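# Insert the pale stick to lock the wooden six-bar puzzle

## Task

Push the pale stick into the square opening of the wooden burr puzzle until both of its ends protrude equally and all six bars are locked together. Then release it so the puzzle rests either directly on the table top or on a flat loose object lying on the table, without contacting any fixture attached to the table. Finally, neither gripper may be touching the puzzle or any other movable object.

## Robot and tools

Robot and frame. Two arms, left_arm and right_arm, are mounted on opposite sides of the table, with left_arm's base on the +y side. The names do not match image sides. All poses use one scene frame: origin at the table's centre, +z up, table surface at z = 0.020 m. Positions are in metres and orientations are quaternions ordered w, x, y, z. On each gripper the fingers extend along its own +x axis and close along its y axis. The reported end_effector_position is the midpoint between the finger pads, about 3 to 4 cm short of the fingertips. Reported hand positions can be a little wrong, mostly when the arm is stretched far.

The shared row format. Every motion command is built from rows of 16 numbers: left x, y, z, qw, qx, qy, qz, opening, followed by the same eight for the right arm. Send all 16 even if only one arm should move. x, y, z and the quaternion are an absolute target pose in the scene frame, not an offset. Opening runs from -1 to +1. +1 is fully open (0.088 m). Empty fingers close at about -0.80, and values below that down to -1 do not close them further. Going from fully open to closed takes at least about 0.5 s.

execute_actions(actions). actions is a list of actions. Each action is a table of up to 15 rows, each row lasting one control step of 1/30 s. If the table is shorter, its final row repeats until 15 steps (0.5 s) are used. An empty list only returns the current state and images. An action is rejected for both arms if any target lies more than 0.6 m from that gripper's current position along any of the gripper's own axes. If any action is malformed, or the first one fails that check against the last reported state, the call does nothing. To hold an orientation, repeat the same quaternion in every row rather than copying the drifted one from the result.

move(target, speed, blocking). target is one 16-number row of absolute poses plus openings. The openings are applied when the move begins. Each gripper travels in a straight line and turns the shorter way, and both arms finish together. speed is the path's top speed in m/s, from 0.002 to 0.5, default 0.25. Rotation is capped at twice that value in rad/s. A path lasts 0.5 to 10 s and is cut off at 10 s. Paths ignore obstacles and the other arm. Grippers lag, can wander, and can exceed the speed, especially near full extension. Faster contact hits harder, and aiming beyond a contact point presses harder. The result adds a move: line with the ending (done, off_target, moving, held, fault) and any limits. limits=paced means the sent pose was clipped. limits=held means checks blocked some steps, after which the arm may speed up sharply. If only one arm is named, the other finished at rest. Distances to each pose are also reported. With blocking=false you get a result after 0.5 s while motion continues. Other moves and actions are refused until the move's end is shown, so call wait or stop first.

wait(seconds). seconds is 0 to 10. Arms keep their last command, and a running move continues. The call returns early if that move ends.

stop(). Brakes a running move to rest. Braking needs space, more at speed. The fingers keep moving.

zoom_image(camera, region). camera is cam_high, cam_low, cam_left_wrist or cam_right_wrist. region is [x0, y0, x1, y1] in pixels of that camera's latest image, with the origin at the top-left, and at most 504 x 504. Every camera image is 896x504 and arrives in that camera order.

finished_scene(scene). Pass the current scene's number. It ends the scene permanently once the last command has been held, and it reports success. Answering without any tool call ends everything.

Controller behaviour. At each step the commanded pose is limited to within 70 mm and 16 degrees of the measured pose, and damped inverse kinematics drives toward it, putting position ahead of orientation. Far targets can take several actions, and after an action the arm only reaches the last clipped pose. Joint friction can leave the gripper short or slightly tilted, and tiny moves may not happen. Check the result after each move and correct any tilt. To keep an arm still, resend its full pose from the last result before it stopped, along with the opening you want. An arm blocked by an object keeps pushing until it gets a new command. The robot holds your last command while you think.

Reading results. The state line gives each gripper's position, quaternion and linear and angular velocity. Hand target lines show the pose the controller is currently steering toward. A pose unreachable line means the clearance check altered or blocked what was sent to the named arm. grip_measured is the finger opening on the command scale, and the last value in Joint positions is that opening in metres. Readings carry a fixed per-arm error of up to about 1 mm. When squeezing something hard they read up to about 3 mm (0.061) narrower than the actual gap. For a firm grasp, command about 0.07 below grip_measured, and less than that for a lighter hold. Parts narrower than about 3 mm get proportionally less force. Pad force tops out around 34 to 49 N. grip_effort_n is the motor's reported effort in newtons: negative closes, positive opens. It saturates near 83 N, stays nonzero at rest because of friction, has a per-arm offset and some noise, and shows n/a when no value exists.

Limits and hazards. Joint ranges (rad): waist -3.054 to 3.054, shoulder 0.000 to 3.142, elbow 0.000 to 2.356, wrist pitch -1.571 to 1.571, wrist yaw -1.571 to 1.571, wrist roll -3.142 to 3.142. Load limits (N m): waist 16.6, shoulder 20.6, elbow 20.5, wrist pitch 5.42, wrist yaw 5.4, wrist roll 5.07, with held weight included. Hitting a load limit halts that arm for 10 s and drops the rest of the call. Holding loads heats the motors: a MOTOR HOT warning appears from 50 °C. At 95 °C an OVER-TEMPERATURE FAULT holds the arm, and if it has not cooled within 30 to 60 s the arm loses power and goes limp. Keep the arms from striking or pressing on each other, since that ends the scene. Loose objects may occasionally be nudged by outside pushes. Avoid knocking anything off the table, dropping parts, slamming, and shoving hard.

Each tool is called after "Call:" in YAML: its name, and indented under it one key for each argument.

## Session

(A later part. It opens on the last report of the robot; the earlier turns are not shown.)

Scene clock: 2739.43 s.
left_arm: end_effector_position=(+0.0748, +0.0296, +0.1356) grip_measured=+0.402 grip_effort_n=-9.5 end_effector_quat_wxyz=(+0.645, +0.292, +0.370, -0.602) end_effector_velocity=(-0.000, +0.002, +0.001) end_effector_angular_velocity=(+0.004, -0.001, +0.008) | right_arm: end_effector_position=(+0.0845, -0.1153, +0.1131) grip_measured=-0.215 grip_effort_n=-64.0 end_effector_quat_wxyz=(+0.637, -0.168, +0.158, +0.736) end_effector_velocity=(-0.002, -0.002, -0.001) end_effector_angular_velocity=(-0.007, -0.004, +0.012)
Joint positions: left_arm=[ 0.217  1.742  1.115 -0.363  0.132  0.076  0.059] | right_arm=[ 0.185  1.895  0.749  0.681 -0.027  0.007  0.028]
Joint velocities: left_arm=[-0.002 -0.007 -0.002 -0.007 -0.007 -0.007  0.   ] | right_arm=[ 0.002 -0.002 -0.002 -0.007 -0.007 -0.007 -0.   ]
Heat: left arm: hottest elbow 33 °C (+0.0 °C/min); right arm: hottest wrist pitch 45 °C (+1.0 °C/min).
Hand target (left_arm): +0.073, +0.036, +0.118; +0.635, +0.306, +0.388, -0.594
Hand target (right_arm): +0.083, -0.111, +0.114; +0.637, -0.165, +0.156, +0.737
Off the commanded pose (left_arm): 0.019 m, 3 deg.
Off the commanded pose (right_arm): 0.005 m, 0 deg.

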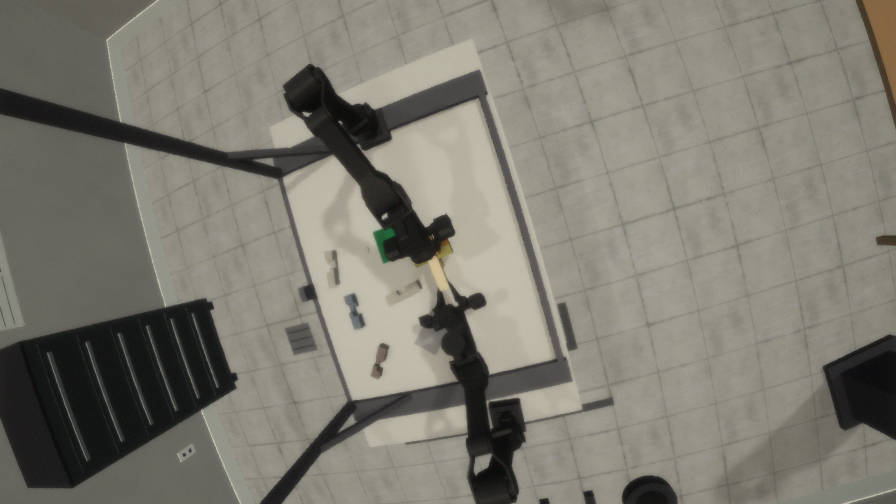

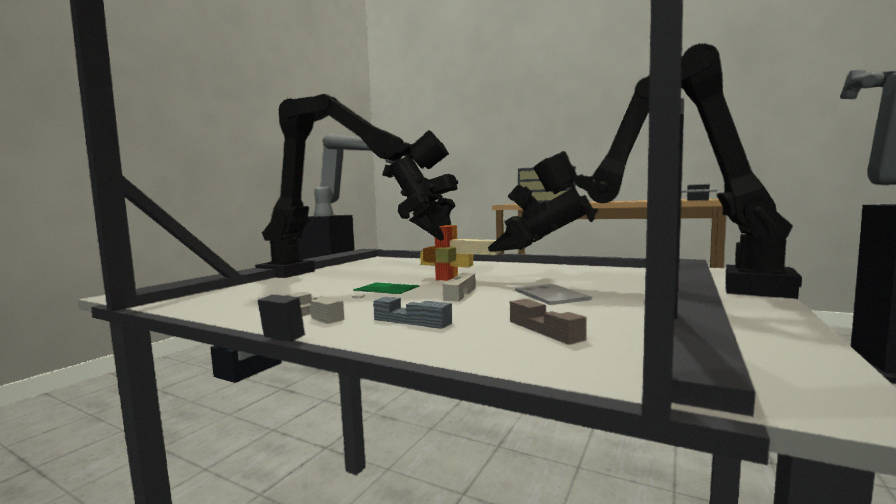

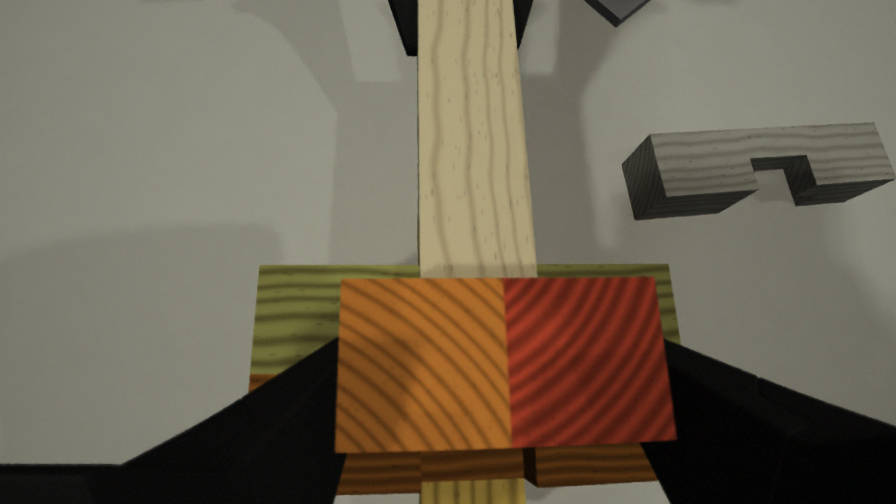

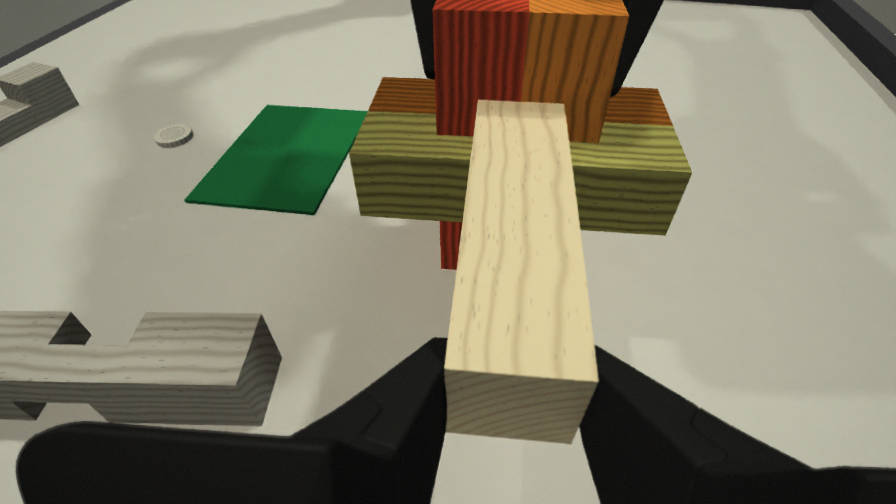

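Call:
execute_actions:
  actions:
    - [[0.0735,0.0349,0.1177,0.6347,0.3058,0.3877,-0.5943,0.40,0.08301,-0.11091,0.11453,0.63712,-0.16527,0.15625,0.73678,-0.225]]
    - [[0.0735,0.0349,0.1177,0.6347,0.3058,0.3877,-0.5943,0.40,0.08299,-0.11075,0.1147,0.63716,-0.16509,0.15608,0.73682,-0.225]]
    - [[0.0735,0.0349,0.1177,0.6347,0.3058,0.3877,-0.5943,0.40,0.08297,-0.11059,0.11488,0.63719,-0.16491,0.15592,0.73687,-0.225]]
    - [[0.0735,0.0349,0.1177,0.6347,0.3058,0.3877,-0.5943,0.40,0.08295,-0.11044,0.11506,0.63723,-0.16473,0.15576,0.73691,-0.225]]

Scene clock: 2748.03 s.
left_arm: end_effector_position=(+0.0748, +0.0296, +0.1356) grip_measured=+0.402 grip_effort_n=-9.1 end_effector_quat_wxyz=(+0.645, +0.292, +0.370, -0.602) end_effector_velocity=(+0.000, -0.001, +0.001) end_effector_angular_velocity=(-0.006, -0.012, -0.004) | right_arm: end_effector_position=(+0.0845, -0.1151, +0.1132) grip_measured=-0.215 grip_effort_n=-64.0 end_effector_quat_wxyz=(+0.637, -0.168, +0.158, +0.736) end_effector_velocity=(+0.000, -0.001, -0.002) end_effector_angular_velocity=(-0.016, -0.005, +0.007)
Joint positions: left_arm=[ 0.217  1.742  1.115 -0.363  0.132  0.076  0.059] | right_arm=[ 0.185  1.895  0.75   0.68  -0.027  0.007  0.028]
Joint velocities: left_arm=[-0.002 -0.002 -0.002  0.007 -0.007  0.007  0.   ] | right_arm=[-0.002 -0.002  0.002 -0.022 -0.007 -0.007 -0.   ]
Heat: left arm: hottest elbow 33 °C (+0.0 °C/min); right arm: hottest wrist pitch 45 °C (+1.0 °C/min).
Hand target (left_arm): +0.073, +0.036, +0.118; +0.635, +0.306, +0.388, -0.594
Hand target (right_arm): +0.083, -0.111, +0.115; +0.637, -0.165, +0.156, +0.737
Off the commanded pose (left_arm): 0.019 m, 3 deg.
Off the commanded pose (right_arm): 0.005 m, 0 deg.

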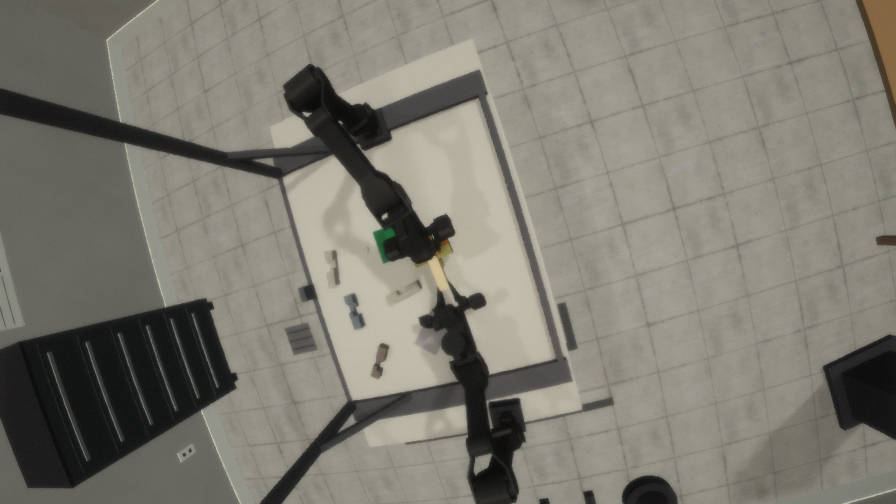

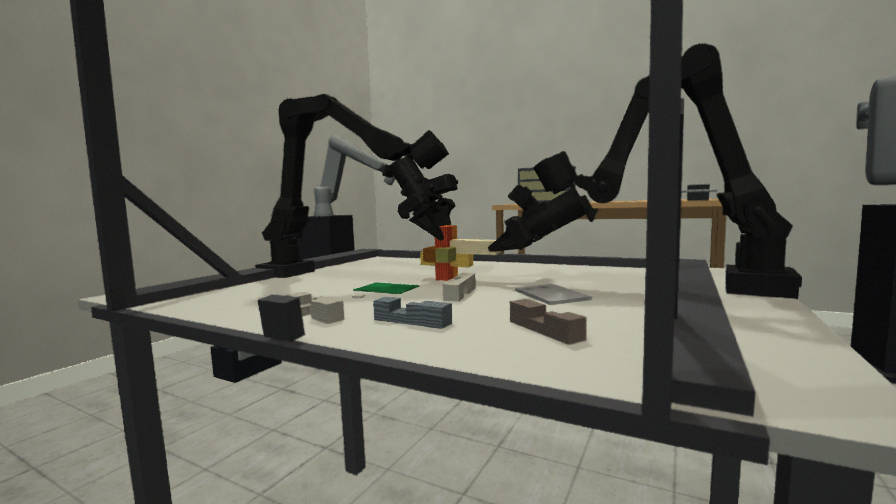

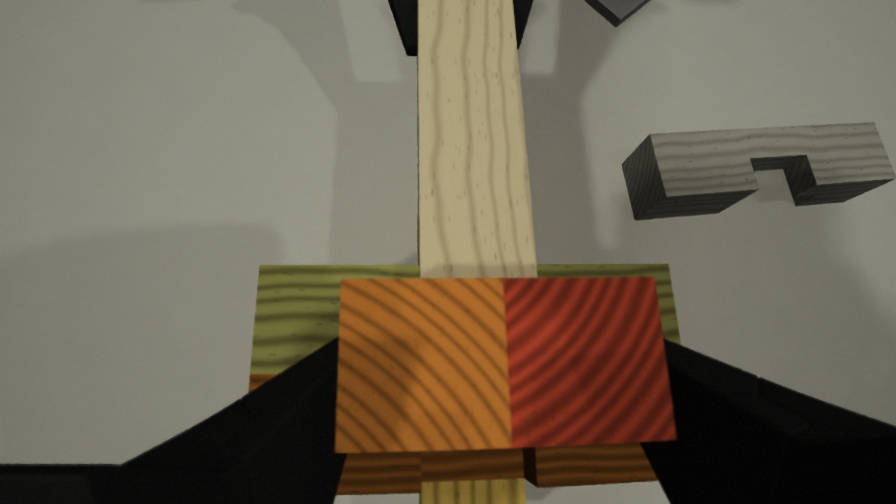

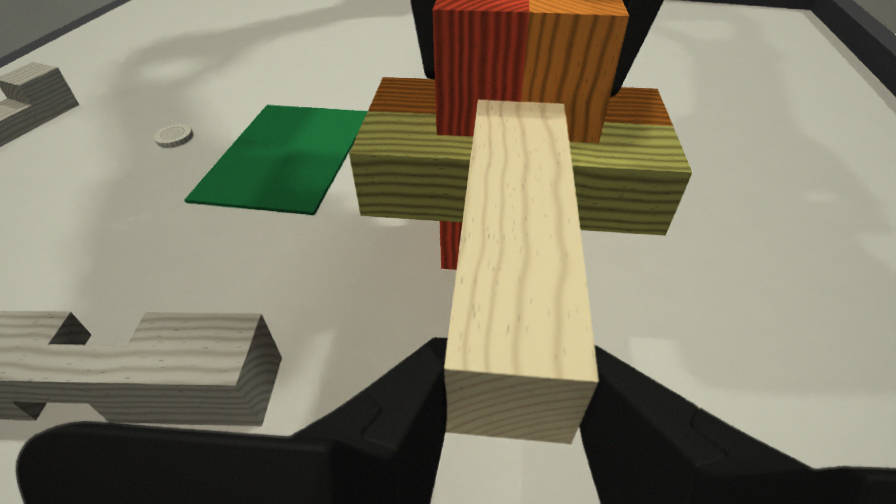

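Call:
execute_actions:
  actions:
    - [[0.0735,0.0349,0.1177,0.6347,0.3058,0.3877,-0.5943,0.40,0.08292,-0.11022,0.11531,0.63728,-0.16448,0.15553,0.73697,-0.225]]
    - [[0.0735,0.0349,0.1177,0.6347,0.3058,0.3877,-0.5943,0.40,0.0829,-0.11,0.11556,0.63734,-0.16423,0.1553,0.73704,-0.225]]
    - [[0.0735,0.0349,0.1177,0.6347,0.3058,0.3877,-0.5943,0.40,0.08287,-0.10978,0.1158,0.63739,-0.16397,0.15508,0.7371,-0.225]]
    - [[0.0735,0.0349,0.1177,0.6347,0.3058,0.3877,-0.5943,0.40,0.08284,-0.10955,0.11605,0.63744,-0.16372,0.15485,0.73716,-0.225]]
    - [[0.0735,0.0349,0.1177,0.6347,0.3058,0.3877,-0.5943,0.40,0.08282,-0.10933,0.1163,0.6375,-0.16347,0.15462,0.73723,-0.225]]

Scene clock: 2764.97 s.
left_arm: end_effector_position=(+0.0748, +0.0296, +0.1356) grip_measured=+0.402 grip_effort_n=-9.5 end_effector_quat_wxyz=(+0.645, +0.292, +0.370, -0.602) end_effector_velocity=(+0.002, +0.002, -0.001) end_effector_angular_velocity=(+0.011, -0.012, +0.016) | right_arm: end_effector_position=(+0.0845, -0.1150, +0.1133) grip_measured=-0.215 grip_effort_n=-64.0 end_effector_quat_wxyz=(+0.637, -0.168, +0.158, +0.736) end_effector_velocity=(+0.000, -0.001, -0.001) end_effector_angular_velocity=(-0.007, -0.004, +0.007)
Joint positions: left_arm=[ 0.217  1.742  1.115 -0.363  0.132  0.076  0.059] | right_arm=[ 0.185  1.895  0.751  0.679 -0.027  0.007  0.028]
Joint velocities: left_arm=[-0.002 -0.002 -0.002 -0.007 -0.022 -0.007 -0.   ] | right_arm=[-0.002 -0.002 -0.002 -0.007 -0.007 -0.007 -0.   ]
Heat: left arm: hottest elbow 33 °C (+0.0 °C/min); right arm: hottest wrist pitch 44 °C (+0.0 °C/min).
Hand target (left_arm): +0.073, +0.036, +0.118; +0.635, +0.306, +0.388, -0.594
Hand target (right_arm): +0.083, -0.110, +0.116; +0.637, -0.163, +0.155, +0.737
Off the commanded pose (left_arm): 0.019 m, 3 deg.
Off the commanded pose (right_arm): 0.007 m, 1 deg.

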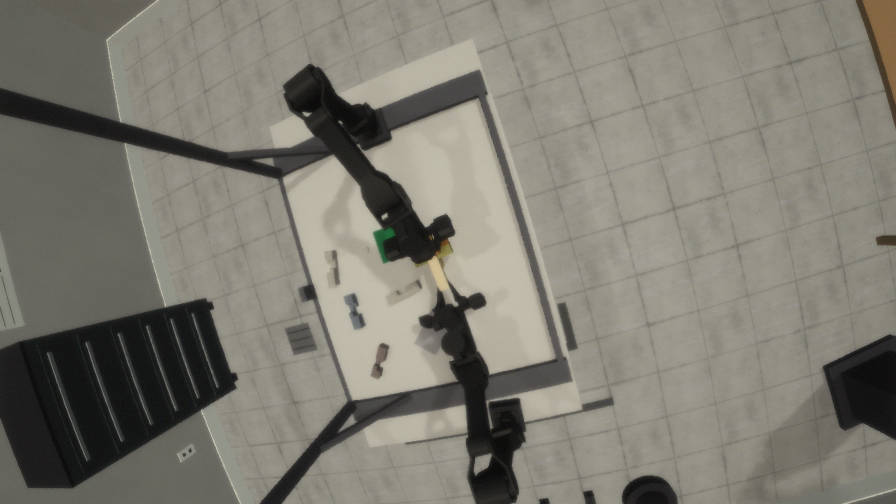

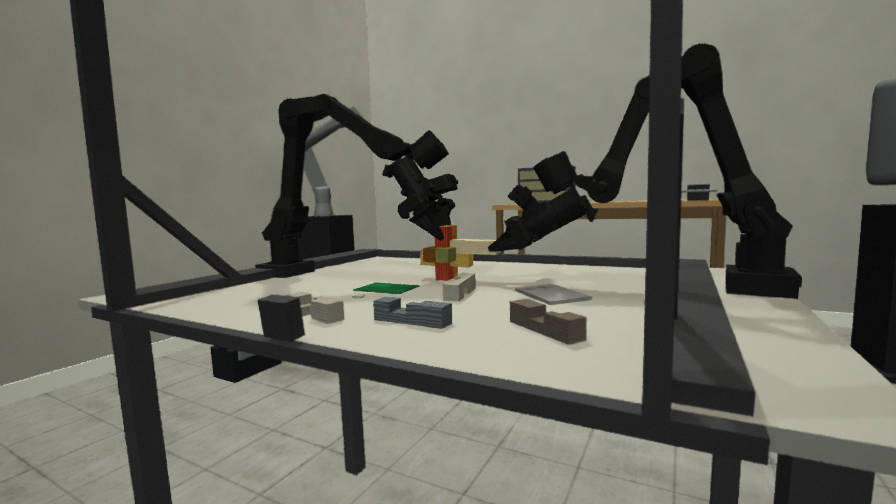

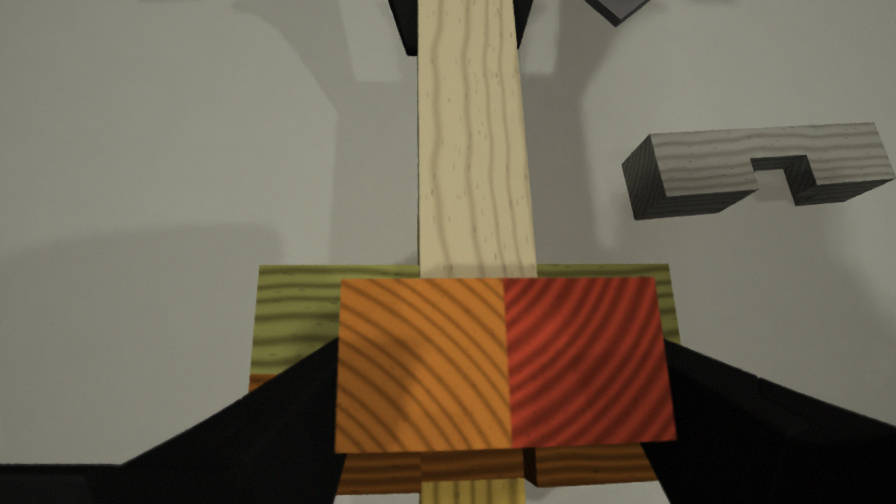

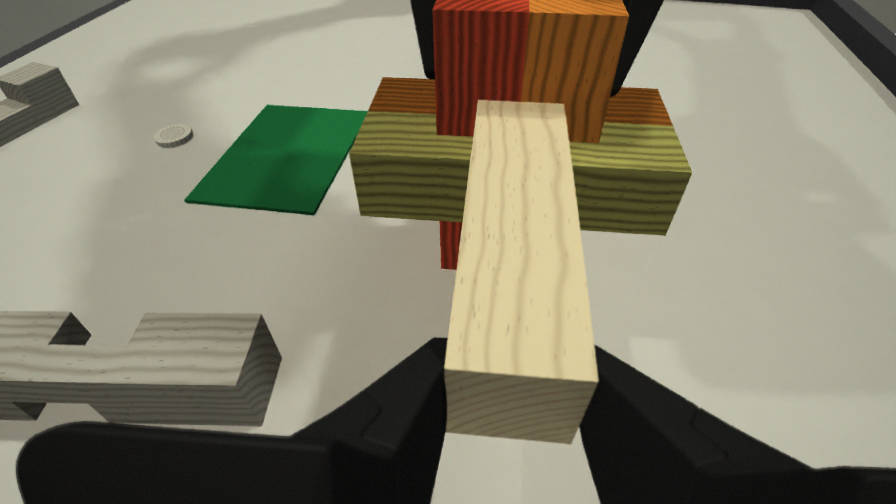

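Call:
execute_actions:
  actions:
    - [[0.0735,0.0349,0.1177,0.6347,0.3058,0.3877,-0.5943,0.40,0.08293,-0.11028,0.11524,0.63727,-0.16455,0.1556,0.73696,-0.225]]
    - [[0.0735,0.0349,0.1177,0.6347,0.3058,0.3877,-0.5943,0.40,0.08299,-0.11074,0.11443,0.63697,-0.16599,0.1569,0.7366,-0.225]]
    - [[0.0735,0.0349,0.1177,0.6347,0.3058,0.3877,-0.5943,0.40,0.083,-0.11086,0.11423,0.63689,-0.16635,0.15723,0.73651,-0.225]]
    - [[0.0735,0.0349,0.1177,0.6347,0.3058,0.3877,-0.5943,0.40,0.08302,-0.11097,0.11402,0.63682,-0.16671,0.15755,0.73642,-0.225]]
    - [[0.0735,0.0349,0.1177,0.6347,0.3058,0.3877,-0.5943,0.40,0.08303,-0.11109,0.11382,0.63674,-0.16707,0.15788,0.73633,-0.225]]
    - [[0.0735,0.0349,0.1177,0.6347,0.3058,0.3877,-0.5943,0.40,0.08305,-0.1112,0.11362,0.63667,-0.16743,0.1582,0.73624,-0.225]]
    - [[0.0735,0.0349,0.1177,0.6347,0.3058,0.3877,-0.5943,0.40,0.08306,-0.11132,0.11342,0.63659,-0.16779,0.15853,0.73615,-0.225]]
    - [[0.0735,0.0349,0.1177,0.6347,0.3058,0.3877,-0.5943,0.40,0.08307,-0.11144,0.11321,0.63651,-0.16815,0.15886,0.73605,-0.225]]
    - [[0.0735,0.0349,0.1177,0.6347,0.3058,0.3877,-0.5943,0.40,0.08309,-0.11155,0.11301,0.63644,-0.16851,0.15918,0.73596,-0.225]]

Scene clock: 2779.80 s.
left_arm: end_effector_position=(+0.0748, +0.0296, +0.1356) grip_measured=+0.402 grip_effort_n=-9.1 end_effector_quat_wxyz=(+0.645, +0.292, +0.370, -0.602) end_effector_velocity=(-0.001, +0.004, -0.003) end_effector_angular_velocity=(+0.023, -0.005, -0.004) | right_arm: end_effector_position=(+0.0845, -0.1153, +0.1125) grip_measured=-0.215 grip_effort_n=-64.0 end_effector_quat_wxyz=(+0.636, -0.170, +0.160, +0.735) end_effector_velocity=(+0.000, -0.003, -0.004) end_effector_angular_velocity=(-0.021, -0.006, +0.007)
Joint positions: left_arm=[ 0.217  1.742  1.115 -0.363  0.132  0.076  0.059] | right_arm=[ 0.185  1.895  0.752  0.673 -0.027  0.007  0.028]
Joint velocities: left_arm=[-0.002 -0.002 -0.002 -0.022 -0.007  0.007  0.   ] | right_arm=[-0.002 -0.002 -0.002 -0.022 -0.007 -0.007  0.   ]
Heat: left arm: hottest elbow 33 °C (+0.0 °C/min); right arm: hottest wrist pitch 44 °C (-1.0 °C/min).
Hand target (left_arm): +0.073, +0.036, +0.118; +0.635, +0.306, +0.388, -0.594
Hand target (right_arm): +0.083, -0.112, +0.113; +0.636, -0.168, +0.159, +0.736
Off the commanded pose (left_arm): 0.019 m, 3 deg.
Off the commanded pose (right_arm): 0.004 m, 0 deg.

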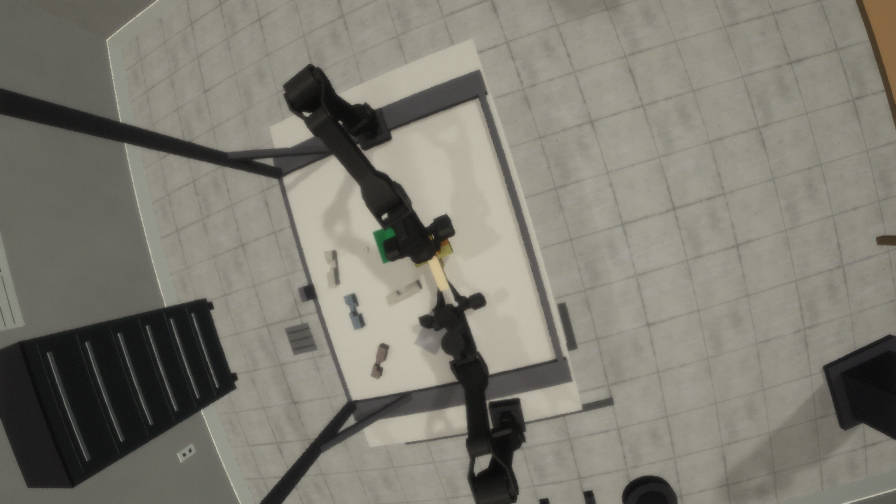

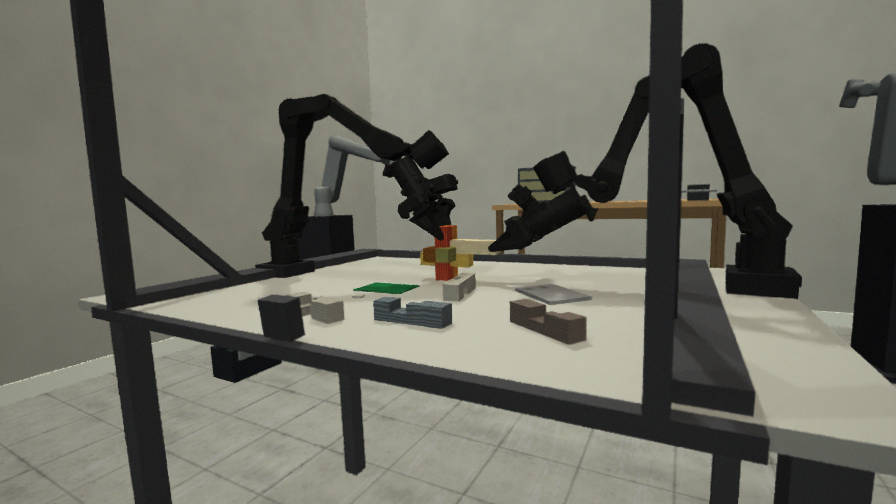

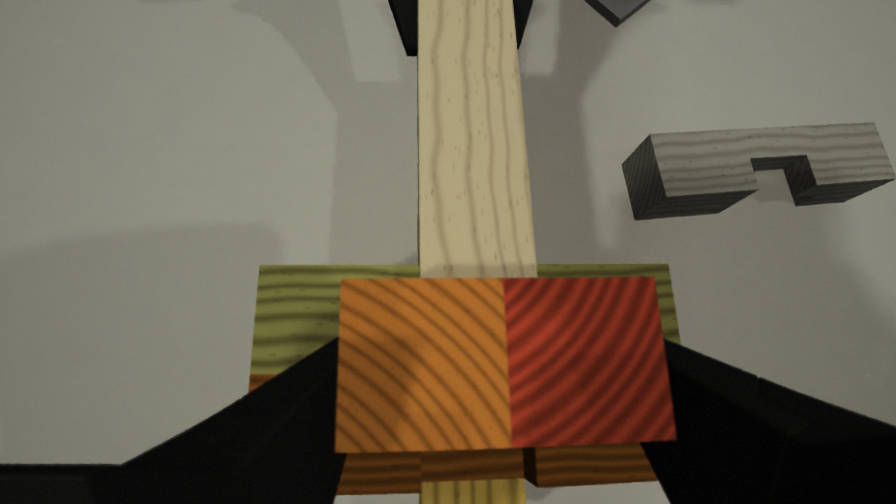

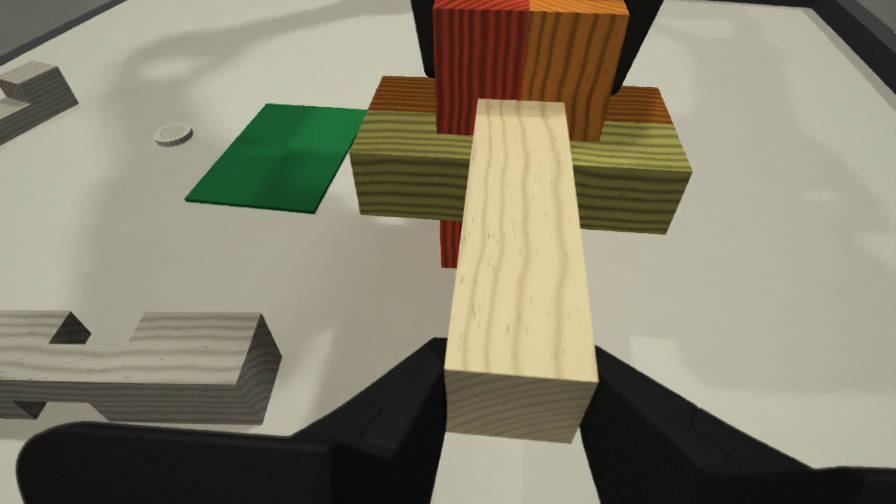

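Call:
execute_actions:
  actions:
    - [[0.0735,0.0349,0.1177,0.6347,0.3058,0.3877,-0.5943,0.40,0.08308,-0.11145,0.11305,0.63642,-0.16862,0.15928,0.73593,-0.225]]
    - [[0.0735,0.0349,0.1177,0.6347,0.3058,0.3877,-0.5943,0.40,0.08306,-0.11134,0.11309,0.63639,-0.16874,0.15939,0.7359,-0.225]]
    - [[0.0735,0.0349,0.1177,0.6347,0.3058,0.3877,-0.5943,0.40,0.08305,-0.11124,0.11314,0.63637,-0.16885,0.15949,0.73587,-0.225]]
    - [[0.0735,0.0349,0.1177,0.6347,0.3058,0.3877,-0.5943,0.40,0.08304,-0.11113,0.11318,0.63634,-0.16896,0.15959,0.73584,-0.225]]
    - [[0.0735,0.0349,0.1177,0.6347,0.3058,0.3877,-0.5943,0.40,0.08302,-0.11103,0.11322,0.63632,-0.16908,0.1597,0.73582,-0.225]]
    - [[0.0735,0.0349,0.1177,0.6347,0.3058,0.3877,-0.5943,0.40,0.08301,-0.11093,0.11326,0.6363,-0.16919,0.1598,0.73579,-0.225]]
    - [[0.0735,0.0349,0.1177,0.6347,0.3058,0.3877,-0.5943,0.40,0.083,-0.11082,0.1133,0.63627,-0.1693,0.1599,0.73576,-0.225]]
    - [[0.0735,0.0349,0.1177,0.6347,0.3058,0.3877,-0.5943,0.40,0.08299,-0.11072,0.11335,0.63625,-0.16941,0.16,0.73573,-0.225]]

Scene clock: 2799.03 s.
left_arm: end_effector_position=(+0.0748, +0.0296, +0.1356) grip_measured=+0.402 grip_effort_n=-9.1 end_effector_quat_wxyz=(+0.645, +0.292, +0.370, -0.602) end_effector_velocity=(-0.001, +0.004, -0.003) end_effector_angular_velocity=(+0.023, +0.003, +0.008) | right_arm: end_effector_position=(+0.0845, -0.1151, +0.1121) grip_measured=-0.215 grip_effort_n=-64.0 end_effector_quat_wxyz=(+0.636, -0.172, +0.161, +0.735) end_effector_velocity=(+0.002, +0.000, +0.002) end_effector_angular_velocity=(+0.009, -0.009, -0.006)
Joint positions: left_arm=[ 0.217  1.742  1.115 -0.363  0.132  0.076  0.059] | right_arm=[ 0.185  1.895  0.755  0.665 -0.027  0.007  0.028]
Joint velocities: left_arm=[-0.002 -0.002 -0.002 -0.022 -0.007 -0.007 -0.   ] | right_arm=[-0.002 -0.002 -0.002  0.007  0.007 -0.007 -0.   ]
Heat: left arm: hottest elbow 33 °C (+0.0 °C/min); right arm: hottest wrist pitch 43 °C (-2.0 °C/min).
Hand target (left_arm): +0.073, +0.036, +0.118; +0.635, +0.306, +0.388, -0.594
Hand target (right_arm): +0.083, -0.111, +0.113; +0.636, -0.169, +0.160, +0.736
Off the commanded pose (left_arm): 0.019 m, 3 deg.
Off the commanded pose (right_arm): 0.005 m, 0 deg.

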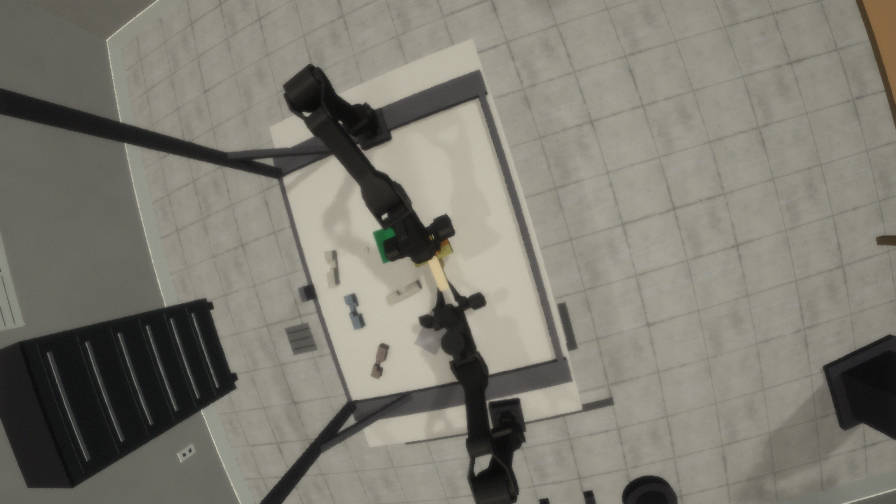

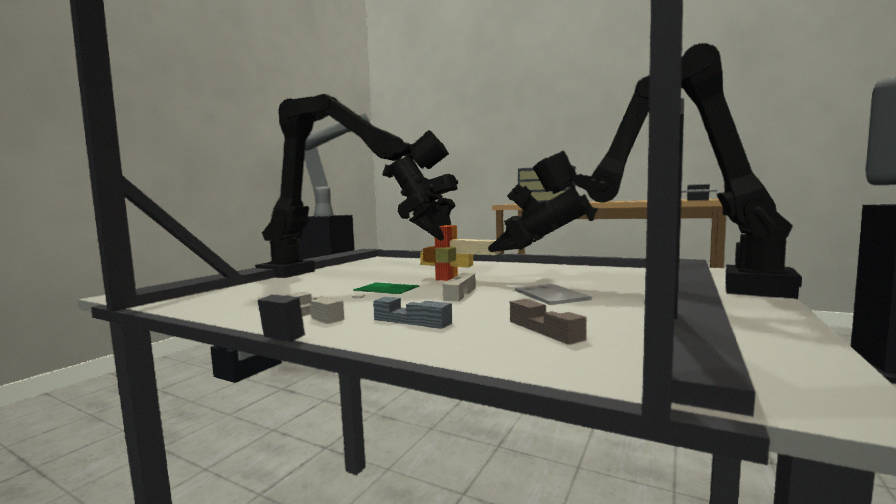

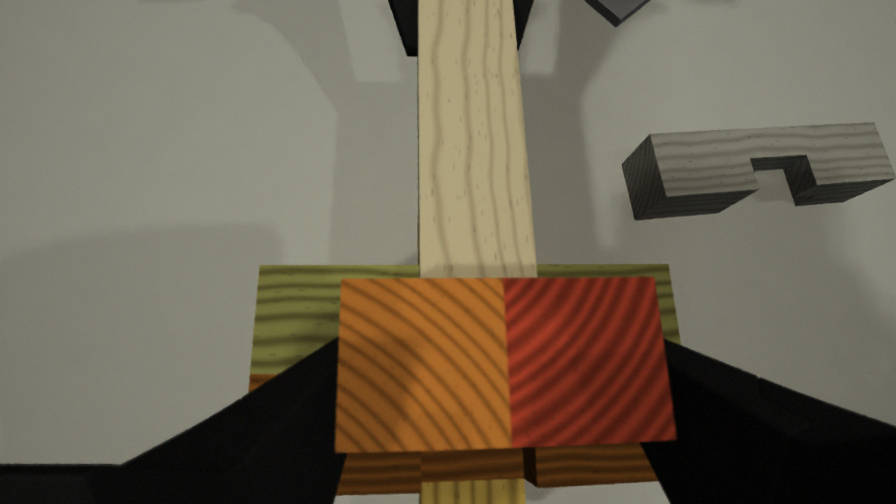

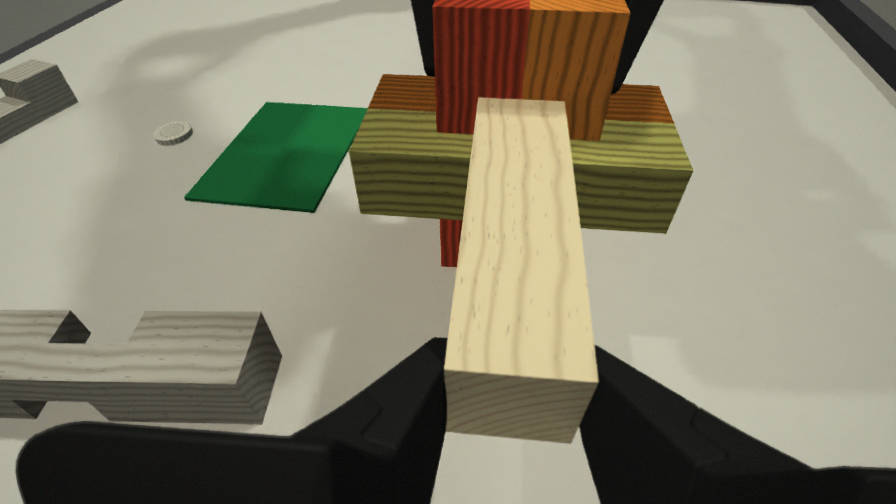

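Call:
execute_actions:
  actions: []

Scene clock: 2814.67 s.
left_arm: end_effector_position=(+0.0748, +0.0296, +0.1356) grip_measured=+0.402 grip_effort_n=-9.1 end_effector_quat_wxyz=(+0.645, +0.292, +0.370, -0.602) end_effector_velocity=(-0.000, +0.002, -0.001) end_effector_angular_velocity=(+0.009, +0.008, +0.020) | right_arm: end_effector_position=(+0.0845, -0.1151, +0.1121) grip_measured=-0.215 grip_effort_n=-64.0 end_effector_quat_wxyz=(+0.636, -0.172, +0.161, +0.735) end_effector_velocity=(+0.000, -0.003, -0.004) end_effector_angular_velocity=(-0.021, -0.006, +0.007)
Joint positions: left_arm=[ 0.217  1.742  1.115 -0.363  0.132  0.076  0.059] | right_arm=[ 0.185  1.895  0.755  0.665 -0.027  0.007  0.028]
Joint velocities: left_arm=[-0.002 -0.002 -0.002 -0.007 -0.007 -0.022 -0.   ] | right_arm=[-0.002 -0.002 -0.002 -0.022 -0.007 -0.007 -0.   ]
Heat: left arm: hottest elbow 33 °C (+0.0 °C/min); right arm: hottest wrist pitch 43 °C (-2.0 °C/min).
Hand target (left_arm): +0.073, +0.036, +0.118; +0.635, +0.306, +0.388, -0.594
Hand target (right_arm): +0.083, -0.111, +0.113; +0.636, -0.169, +0.160, +0.736
Off the commanded pose (left_arm): 0.019 m, 3 deg.
Off the commanded pose (right_arm): 0.005 m, 0 deg.

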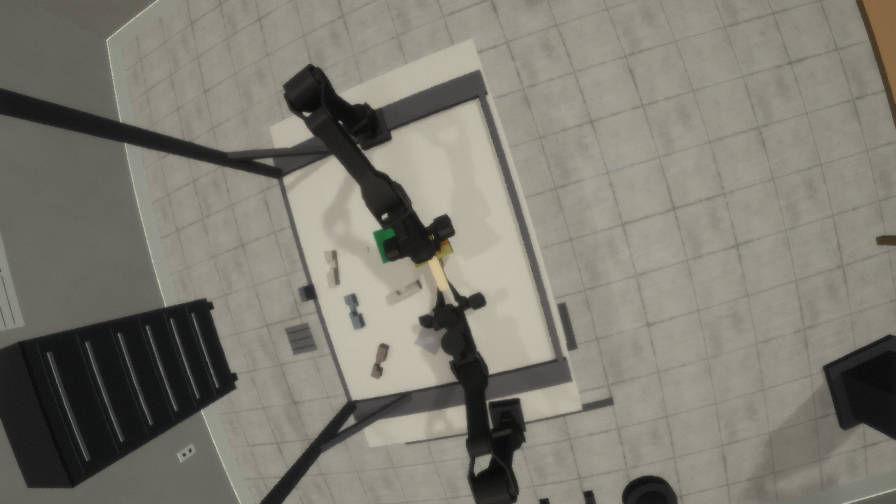

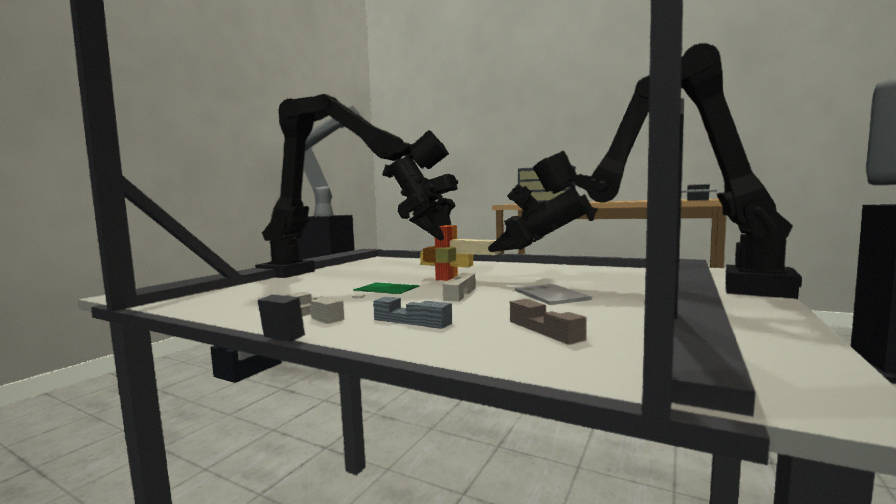

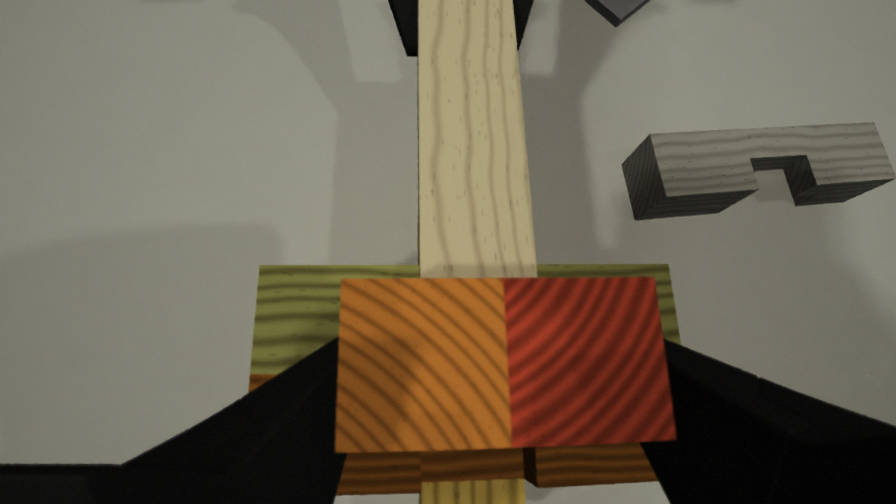

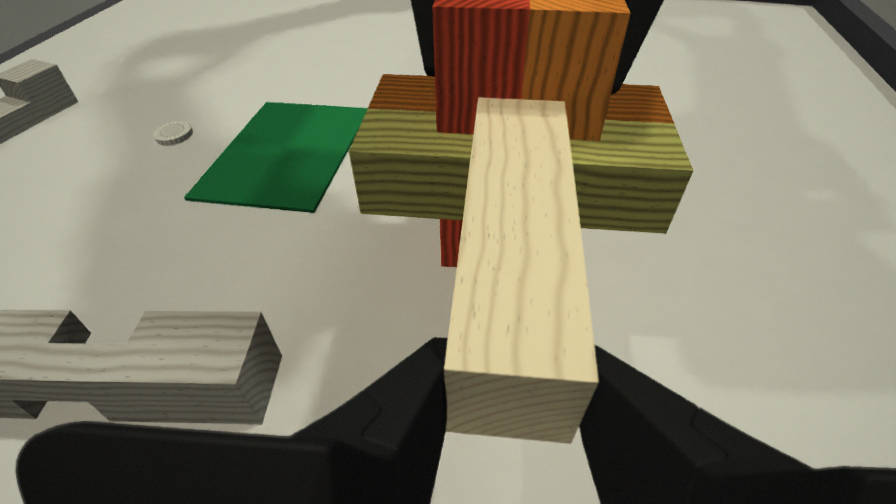

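Call:
zoom_image:
  camera: "cam_left_wrist"
  region: [320, 400, 680, 504]

Call:
zoom_image:
  camera: "cam_low"
  region: [400, 210, 540, 300]

Region (320, 400, 680, 504) of cam_left_wrist's 896x504 image, scaled by 1.400, with more detail than that image has; it fills the top 146 rows of this view, and the rest is white.

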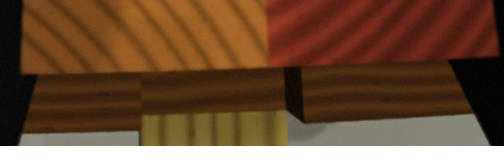

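Region (400, 210, 540, 300) of cam_low's 896x504 image, scaled by 3.600, with more detail than that image has; it fills the top 324 rows of this view, and the rest is white.

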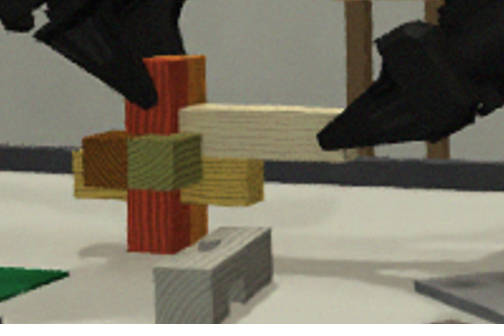

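Call:
zoom_image:
  camera: "cam_low"
  region: [445, 232, 505, 272]

Call:
zoom_image:
  camera: "cam_right_wrist"
  region: [420, 70, 640, 180]

Region (445, 232, 505, 272) of cam_low's 896x504 image, scaled by 8.400, with more detail than that image has.

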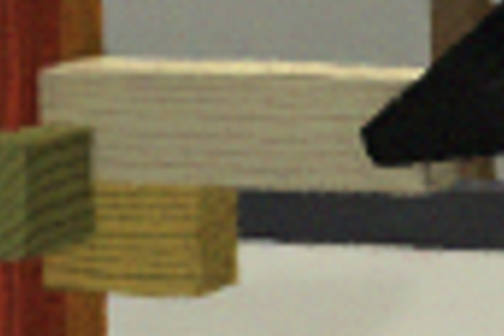

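Region (420, 70, 640, 180) of cam_right_wrist's 896x504 image, scaled by 2.291, with more detail than that image has.

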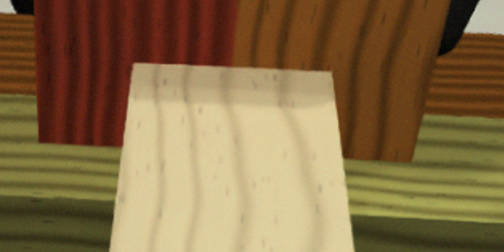

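Call:
execute_actions:
  actions:
    - [[0.0740,0.0325,0.126,0.640,0.299,0.379,-0.598,0.40,0.0837,-0.1128,0.1165,0.6365,-0.1698,0.1605,0.7353,-0.225]]
    - [[0.0748,0.030,0.1345,0.645,0.292,0.370,-0.602,0.40,0.0844,-0.1148,0.1196,0.6368,-0.17015,0.16097,0.73486,-0.225]]
    - [[0.0748,0.030,0.1345,0.645,0.292,0.370,-0.602,0.43,0.0844,-0.1148,0.1196,0.6368,-0.17015,0.16097,0.73486,-0.225]]
    - [[0.0748,0.030,0.1345,0.645,0.292,0.370,-0.602,0.50,0.0844,-0.1148,0.1196,0.6368,-0.17015,0.16097,0.73486,-0.225]]
    - [[0.0748,0.030,0.1345,0.645,0.292,0.370,-0.602,0.50,0.0844,-0.1148,0.1196,0.6368,-0.17015,0.16097,0.73486,-0.225]]

Scene clock: 2877.23 s.
left_arm: end_effector_position=(+0.0750, +0.0284, +0.1367) grip_measured=+0.497 grip_effort_n=14.7 end_effector_quat_wxyz=(+0.646, +0.290, +0.367, -0.603) end_effector_velocity=(-0.003, +0.002, -0.001) end_effector_angular_velocity=(+0.006, +0.012, -0.000) | right_arm: end_effector_position=(+0.0847, -0.1168, +0.1133) grip_measured=-0.215 grip_effort_n=-64.0 end_effector_quat_wxyz=(+0.635, -0.176, +0.165, +0.734) end_effector_velocity=(+0.005, -0.001, -0.001) end_effector_angular_velocity=(-0.006, -0.011, -0.010)
Joint positions: left_arm=[ 0.217  1.741  1.115 -0.357  0.132  0.076  0.063] | right_arm=[ 0.185  1.882  0.756  0.639 -0.027  0.007  0.028]
Joint velocities: left_arm=[-0.002 -0.002 -0.002 -0.007  0.007 -0.007  0.   ] | right_arm=[-0.007 -0.002 -0.002 -0.007  0.007 -0.007 -0.   ]
Heat: left arm: hottest elbow 33 °C (+0.0 °C/min); right arm: hottest wrist pitch 41 °C (-1.0 °C/min).
Hand target (left_arm): +0.075, +0.030, +0.135; +0.645, +0.292, +0.370, -0.602
Hand target (right_arm): +0.084, -0.115, +0.120; +0.637, -0.170, +0.161, +0.735
Off the commanded pose (left_arm): 0.003 m, 0 deg.
Off the commanded pose (right_arm): 0.007 m, 1 deg.

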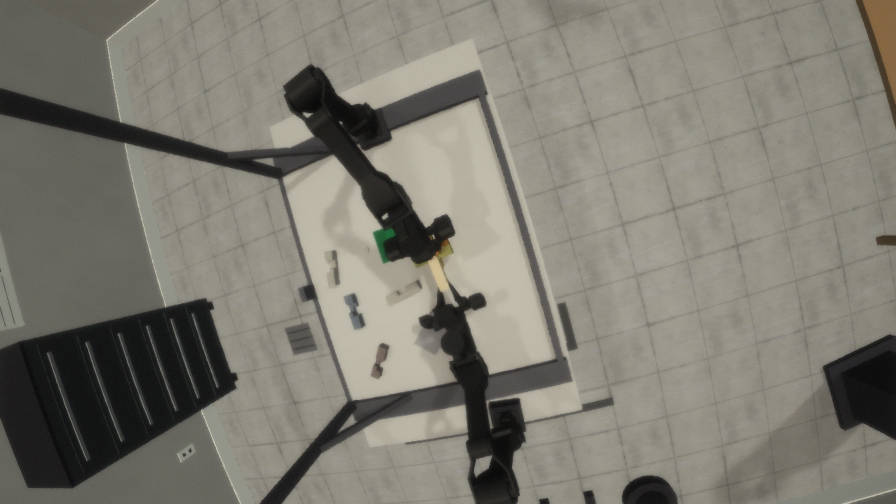

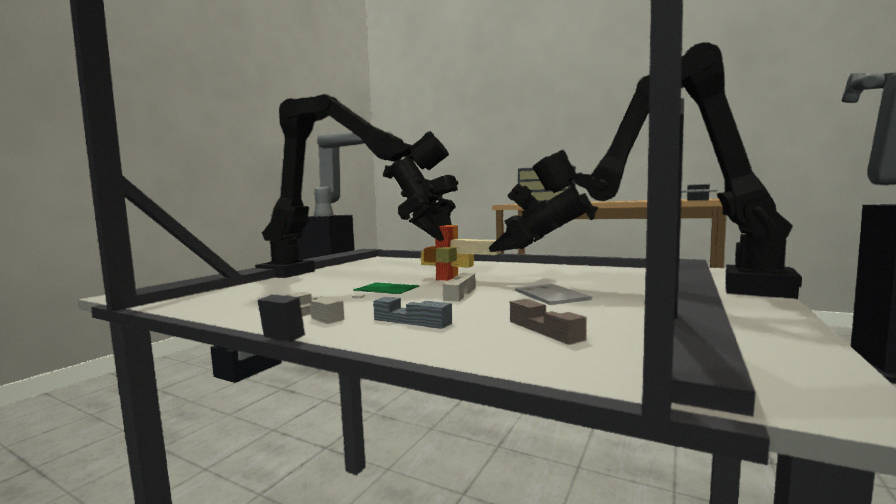

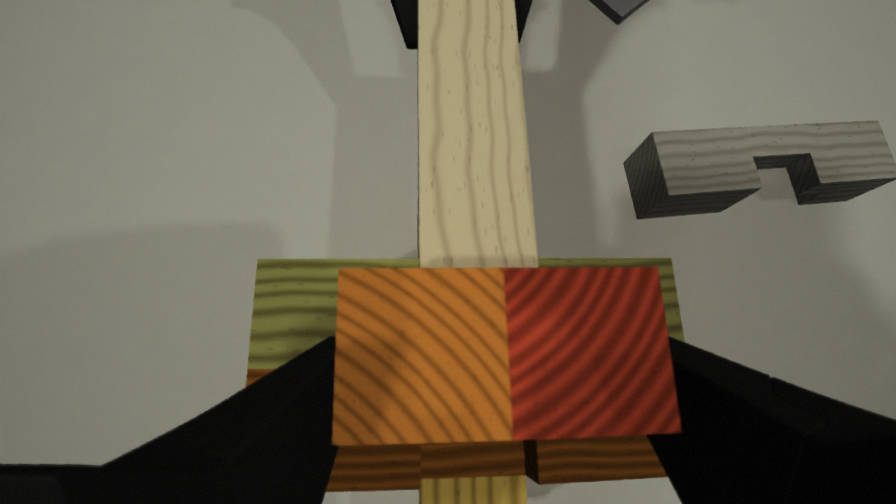

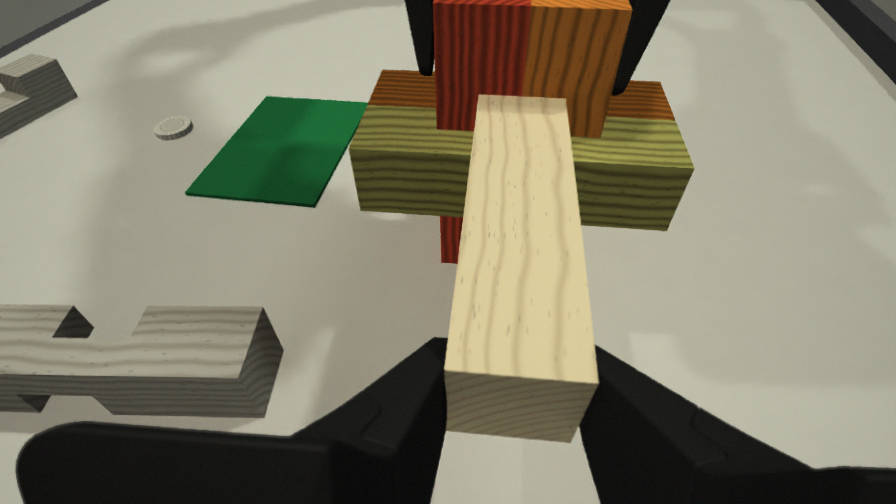

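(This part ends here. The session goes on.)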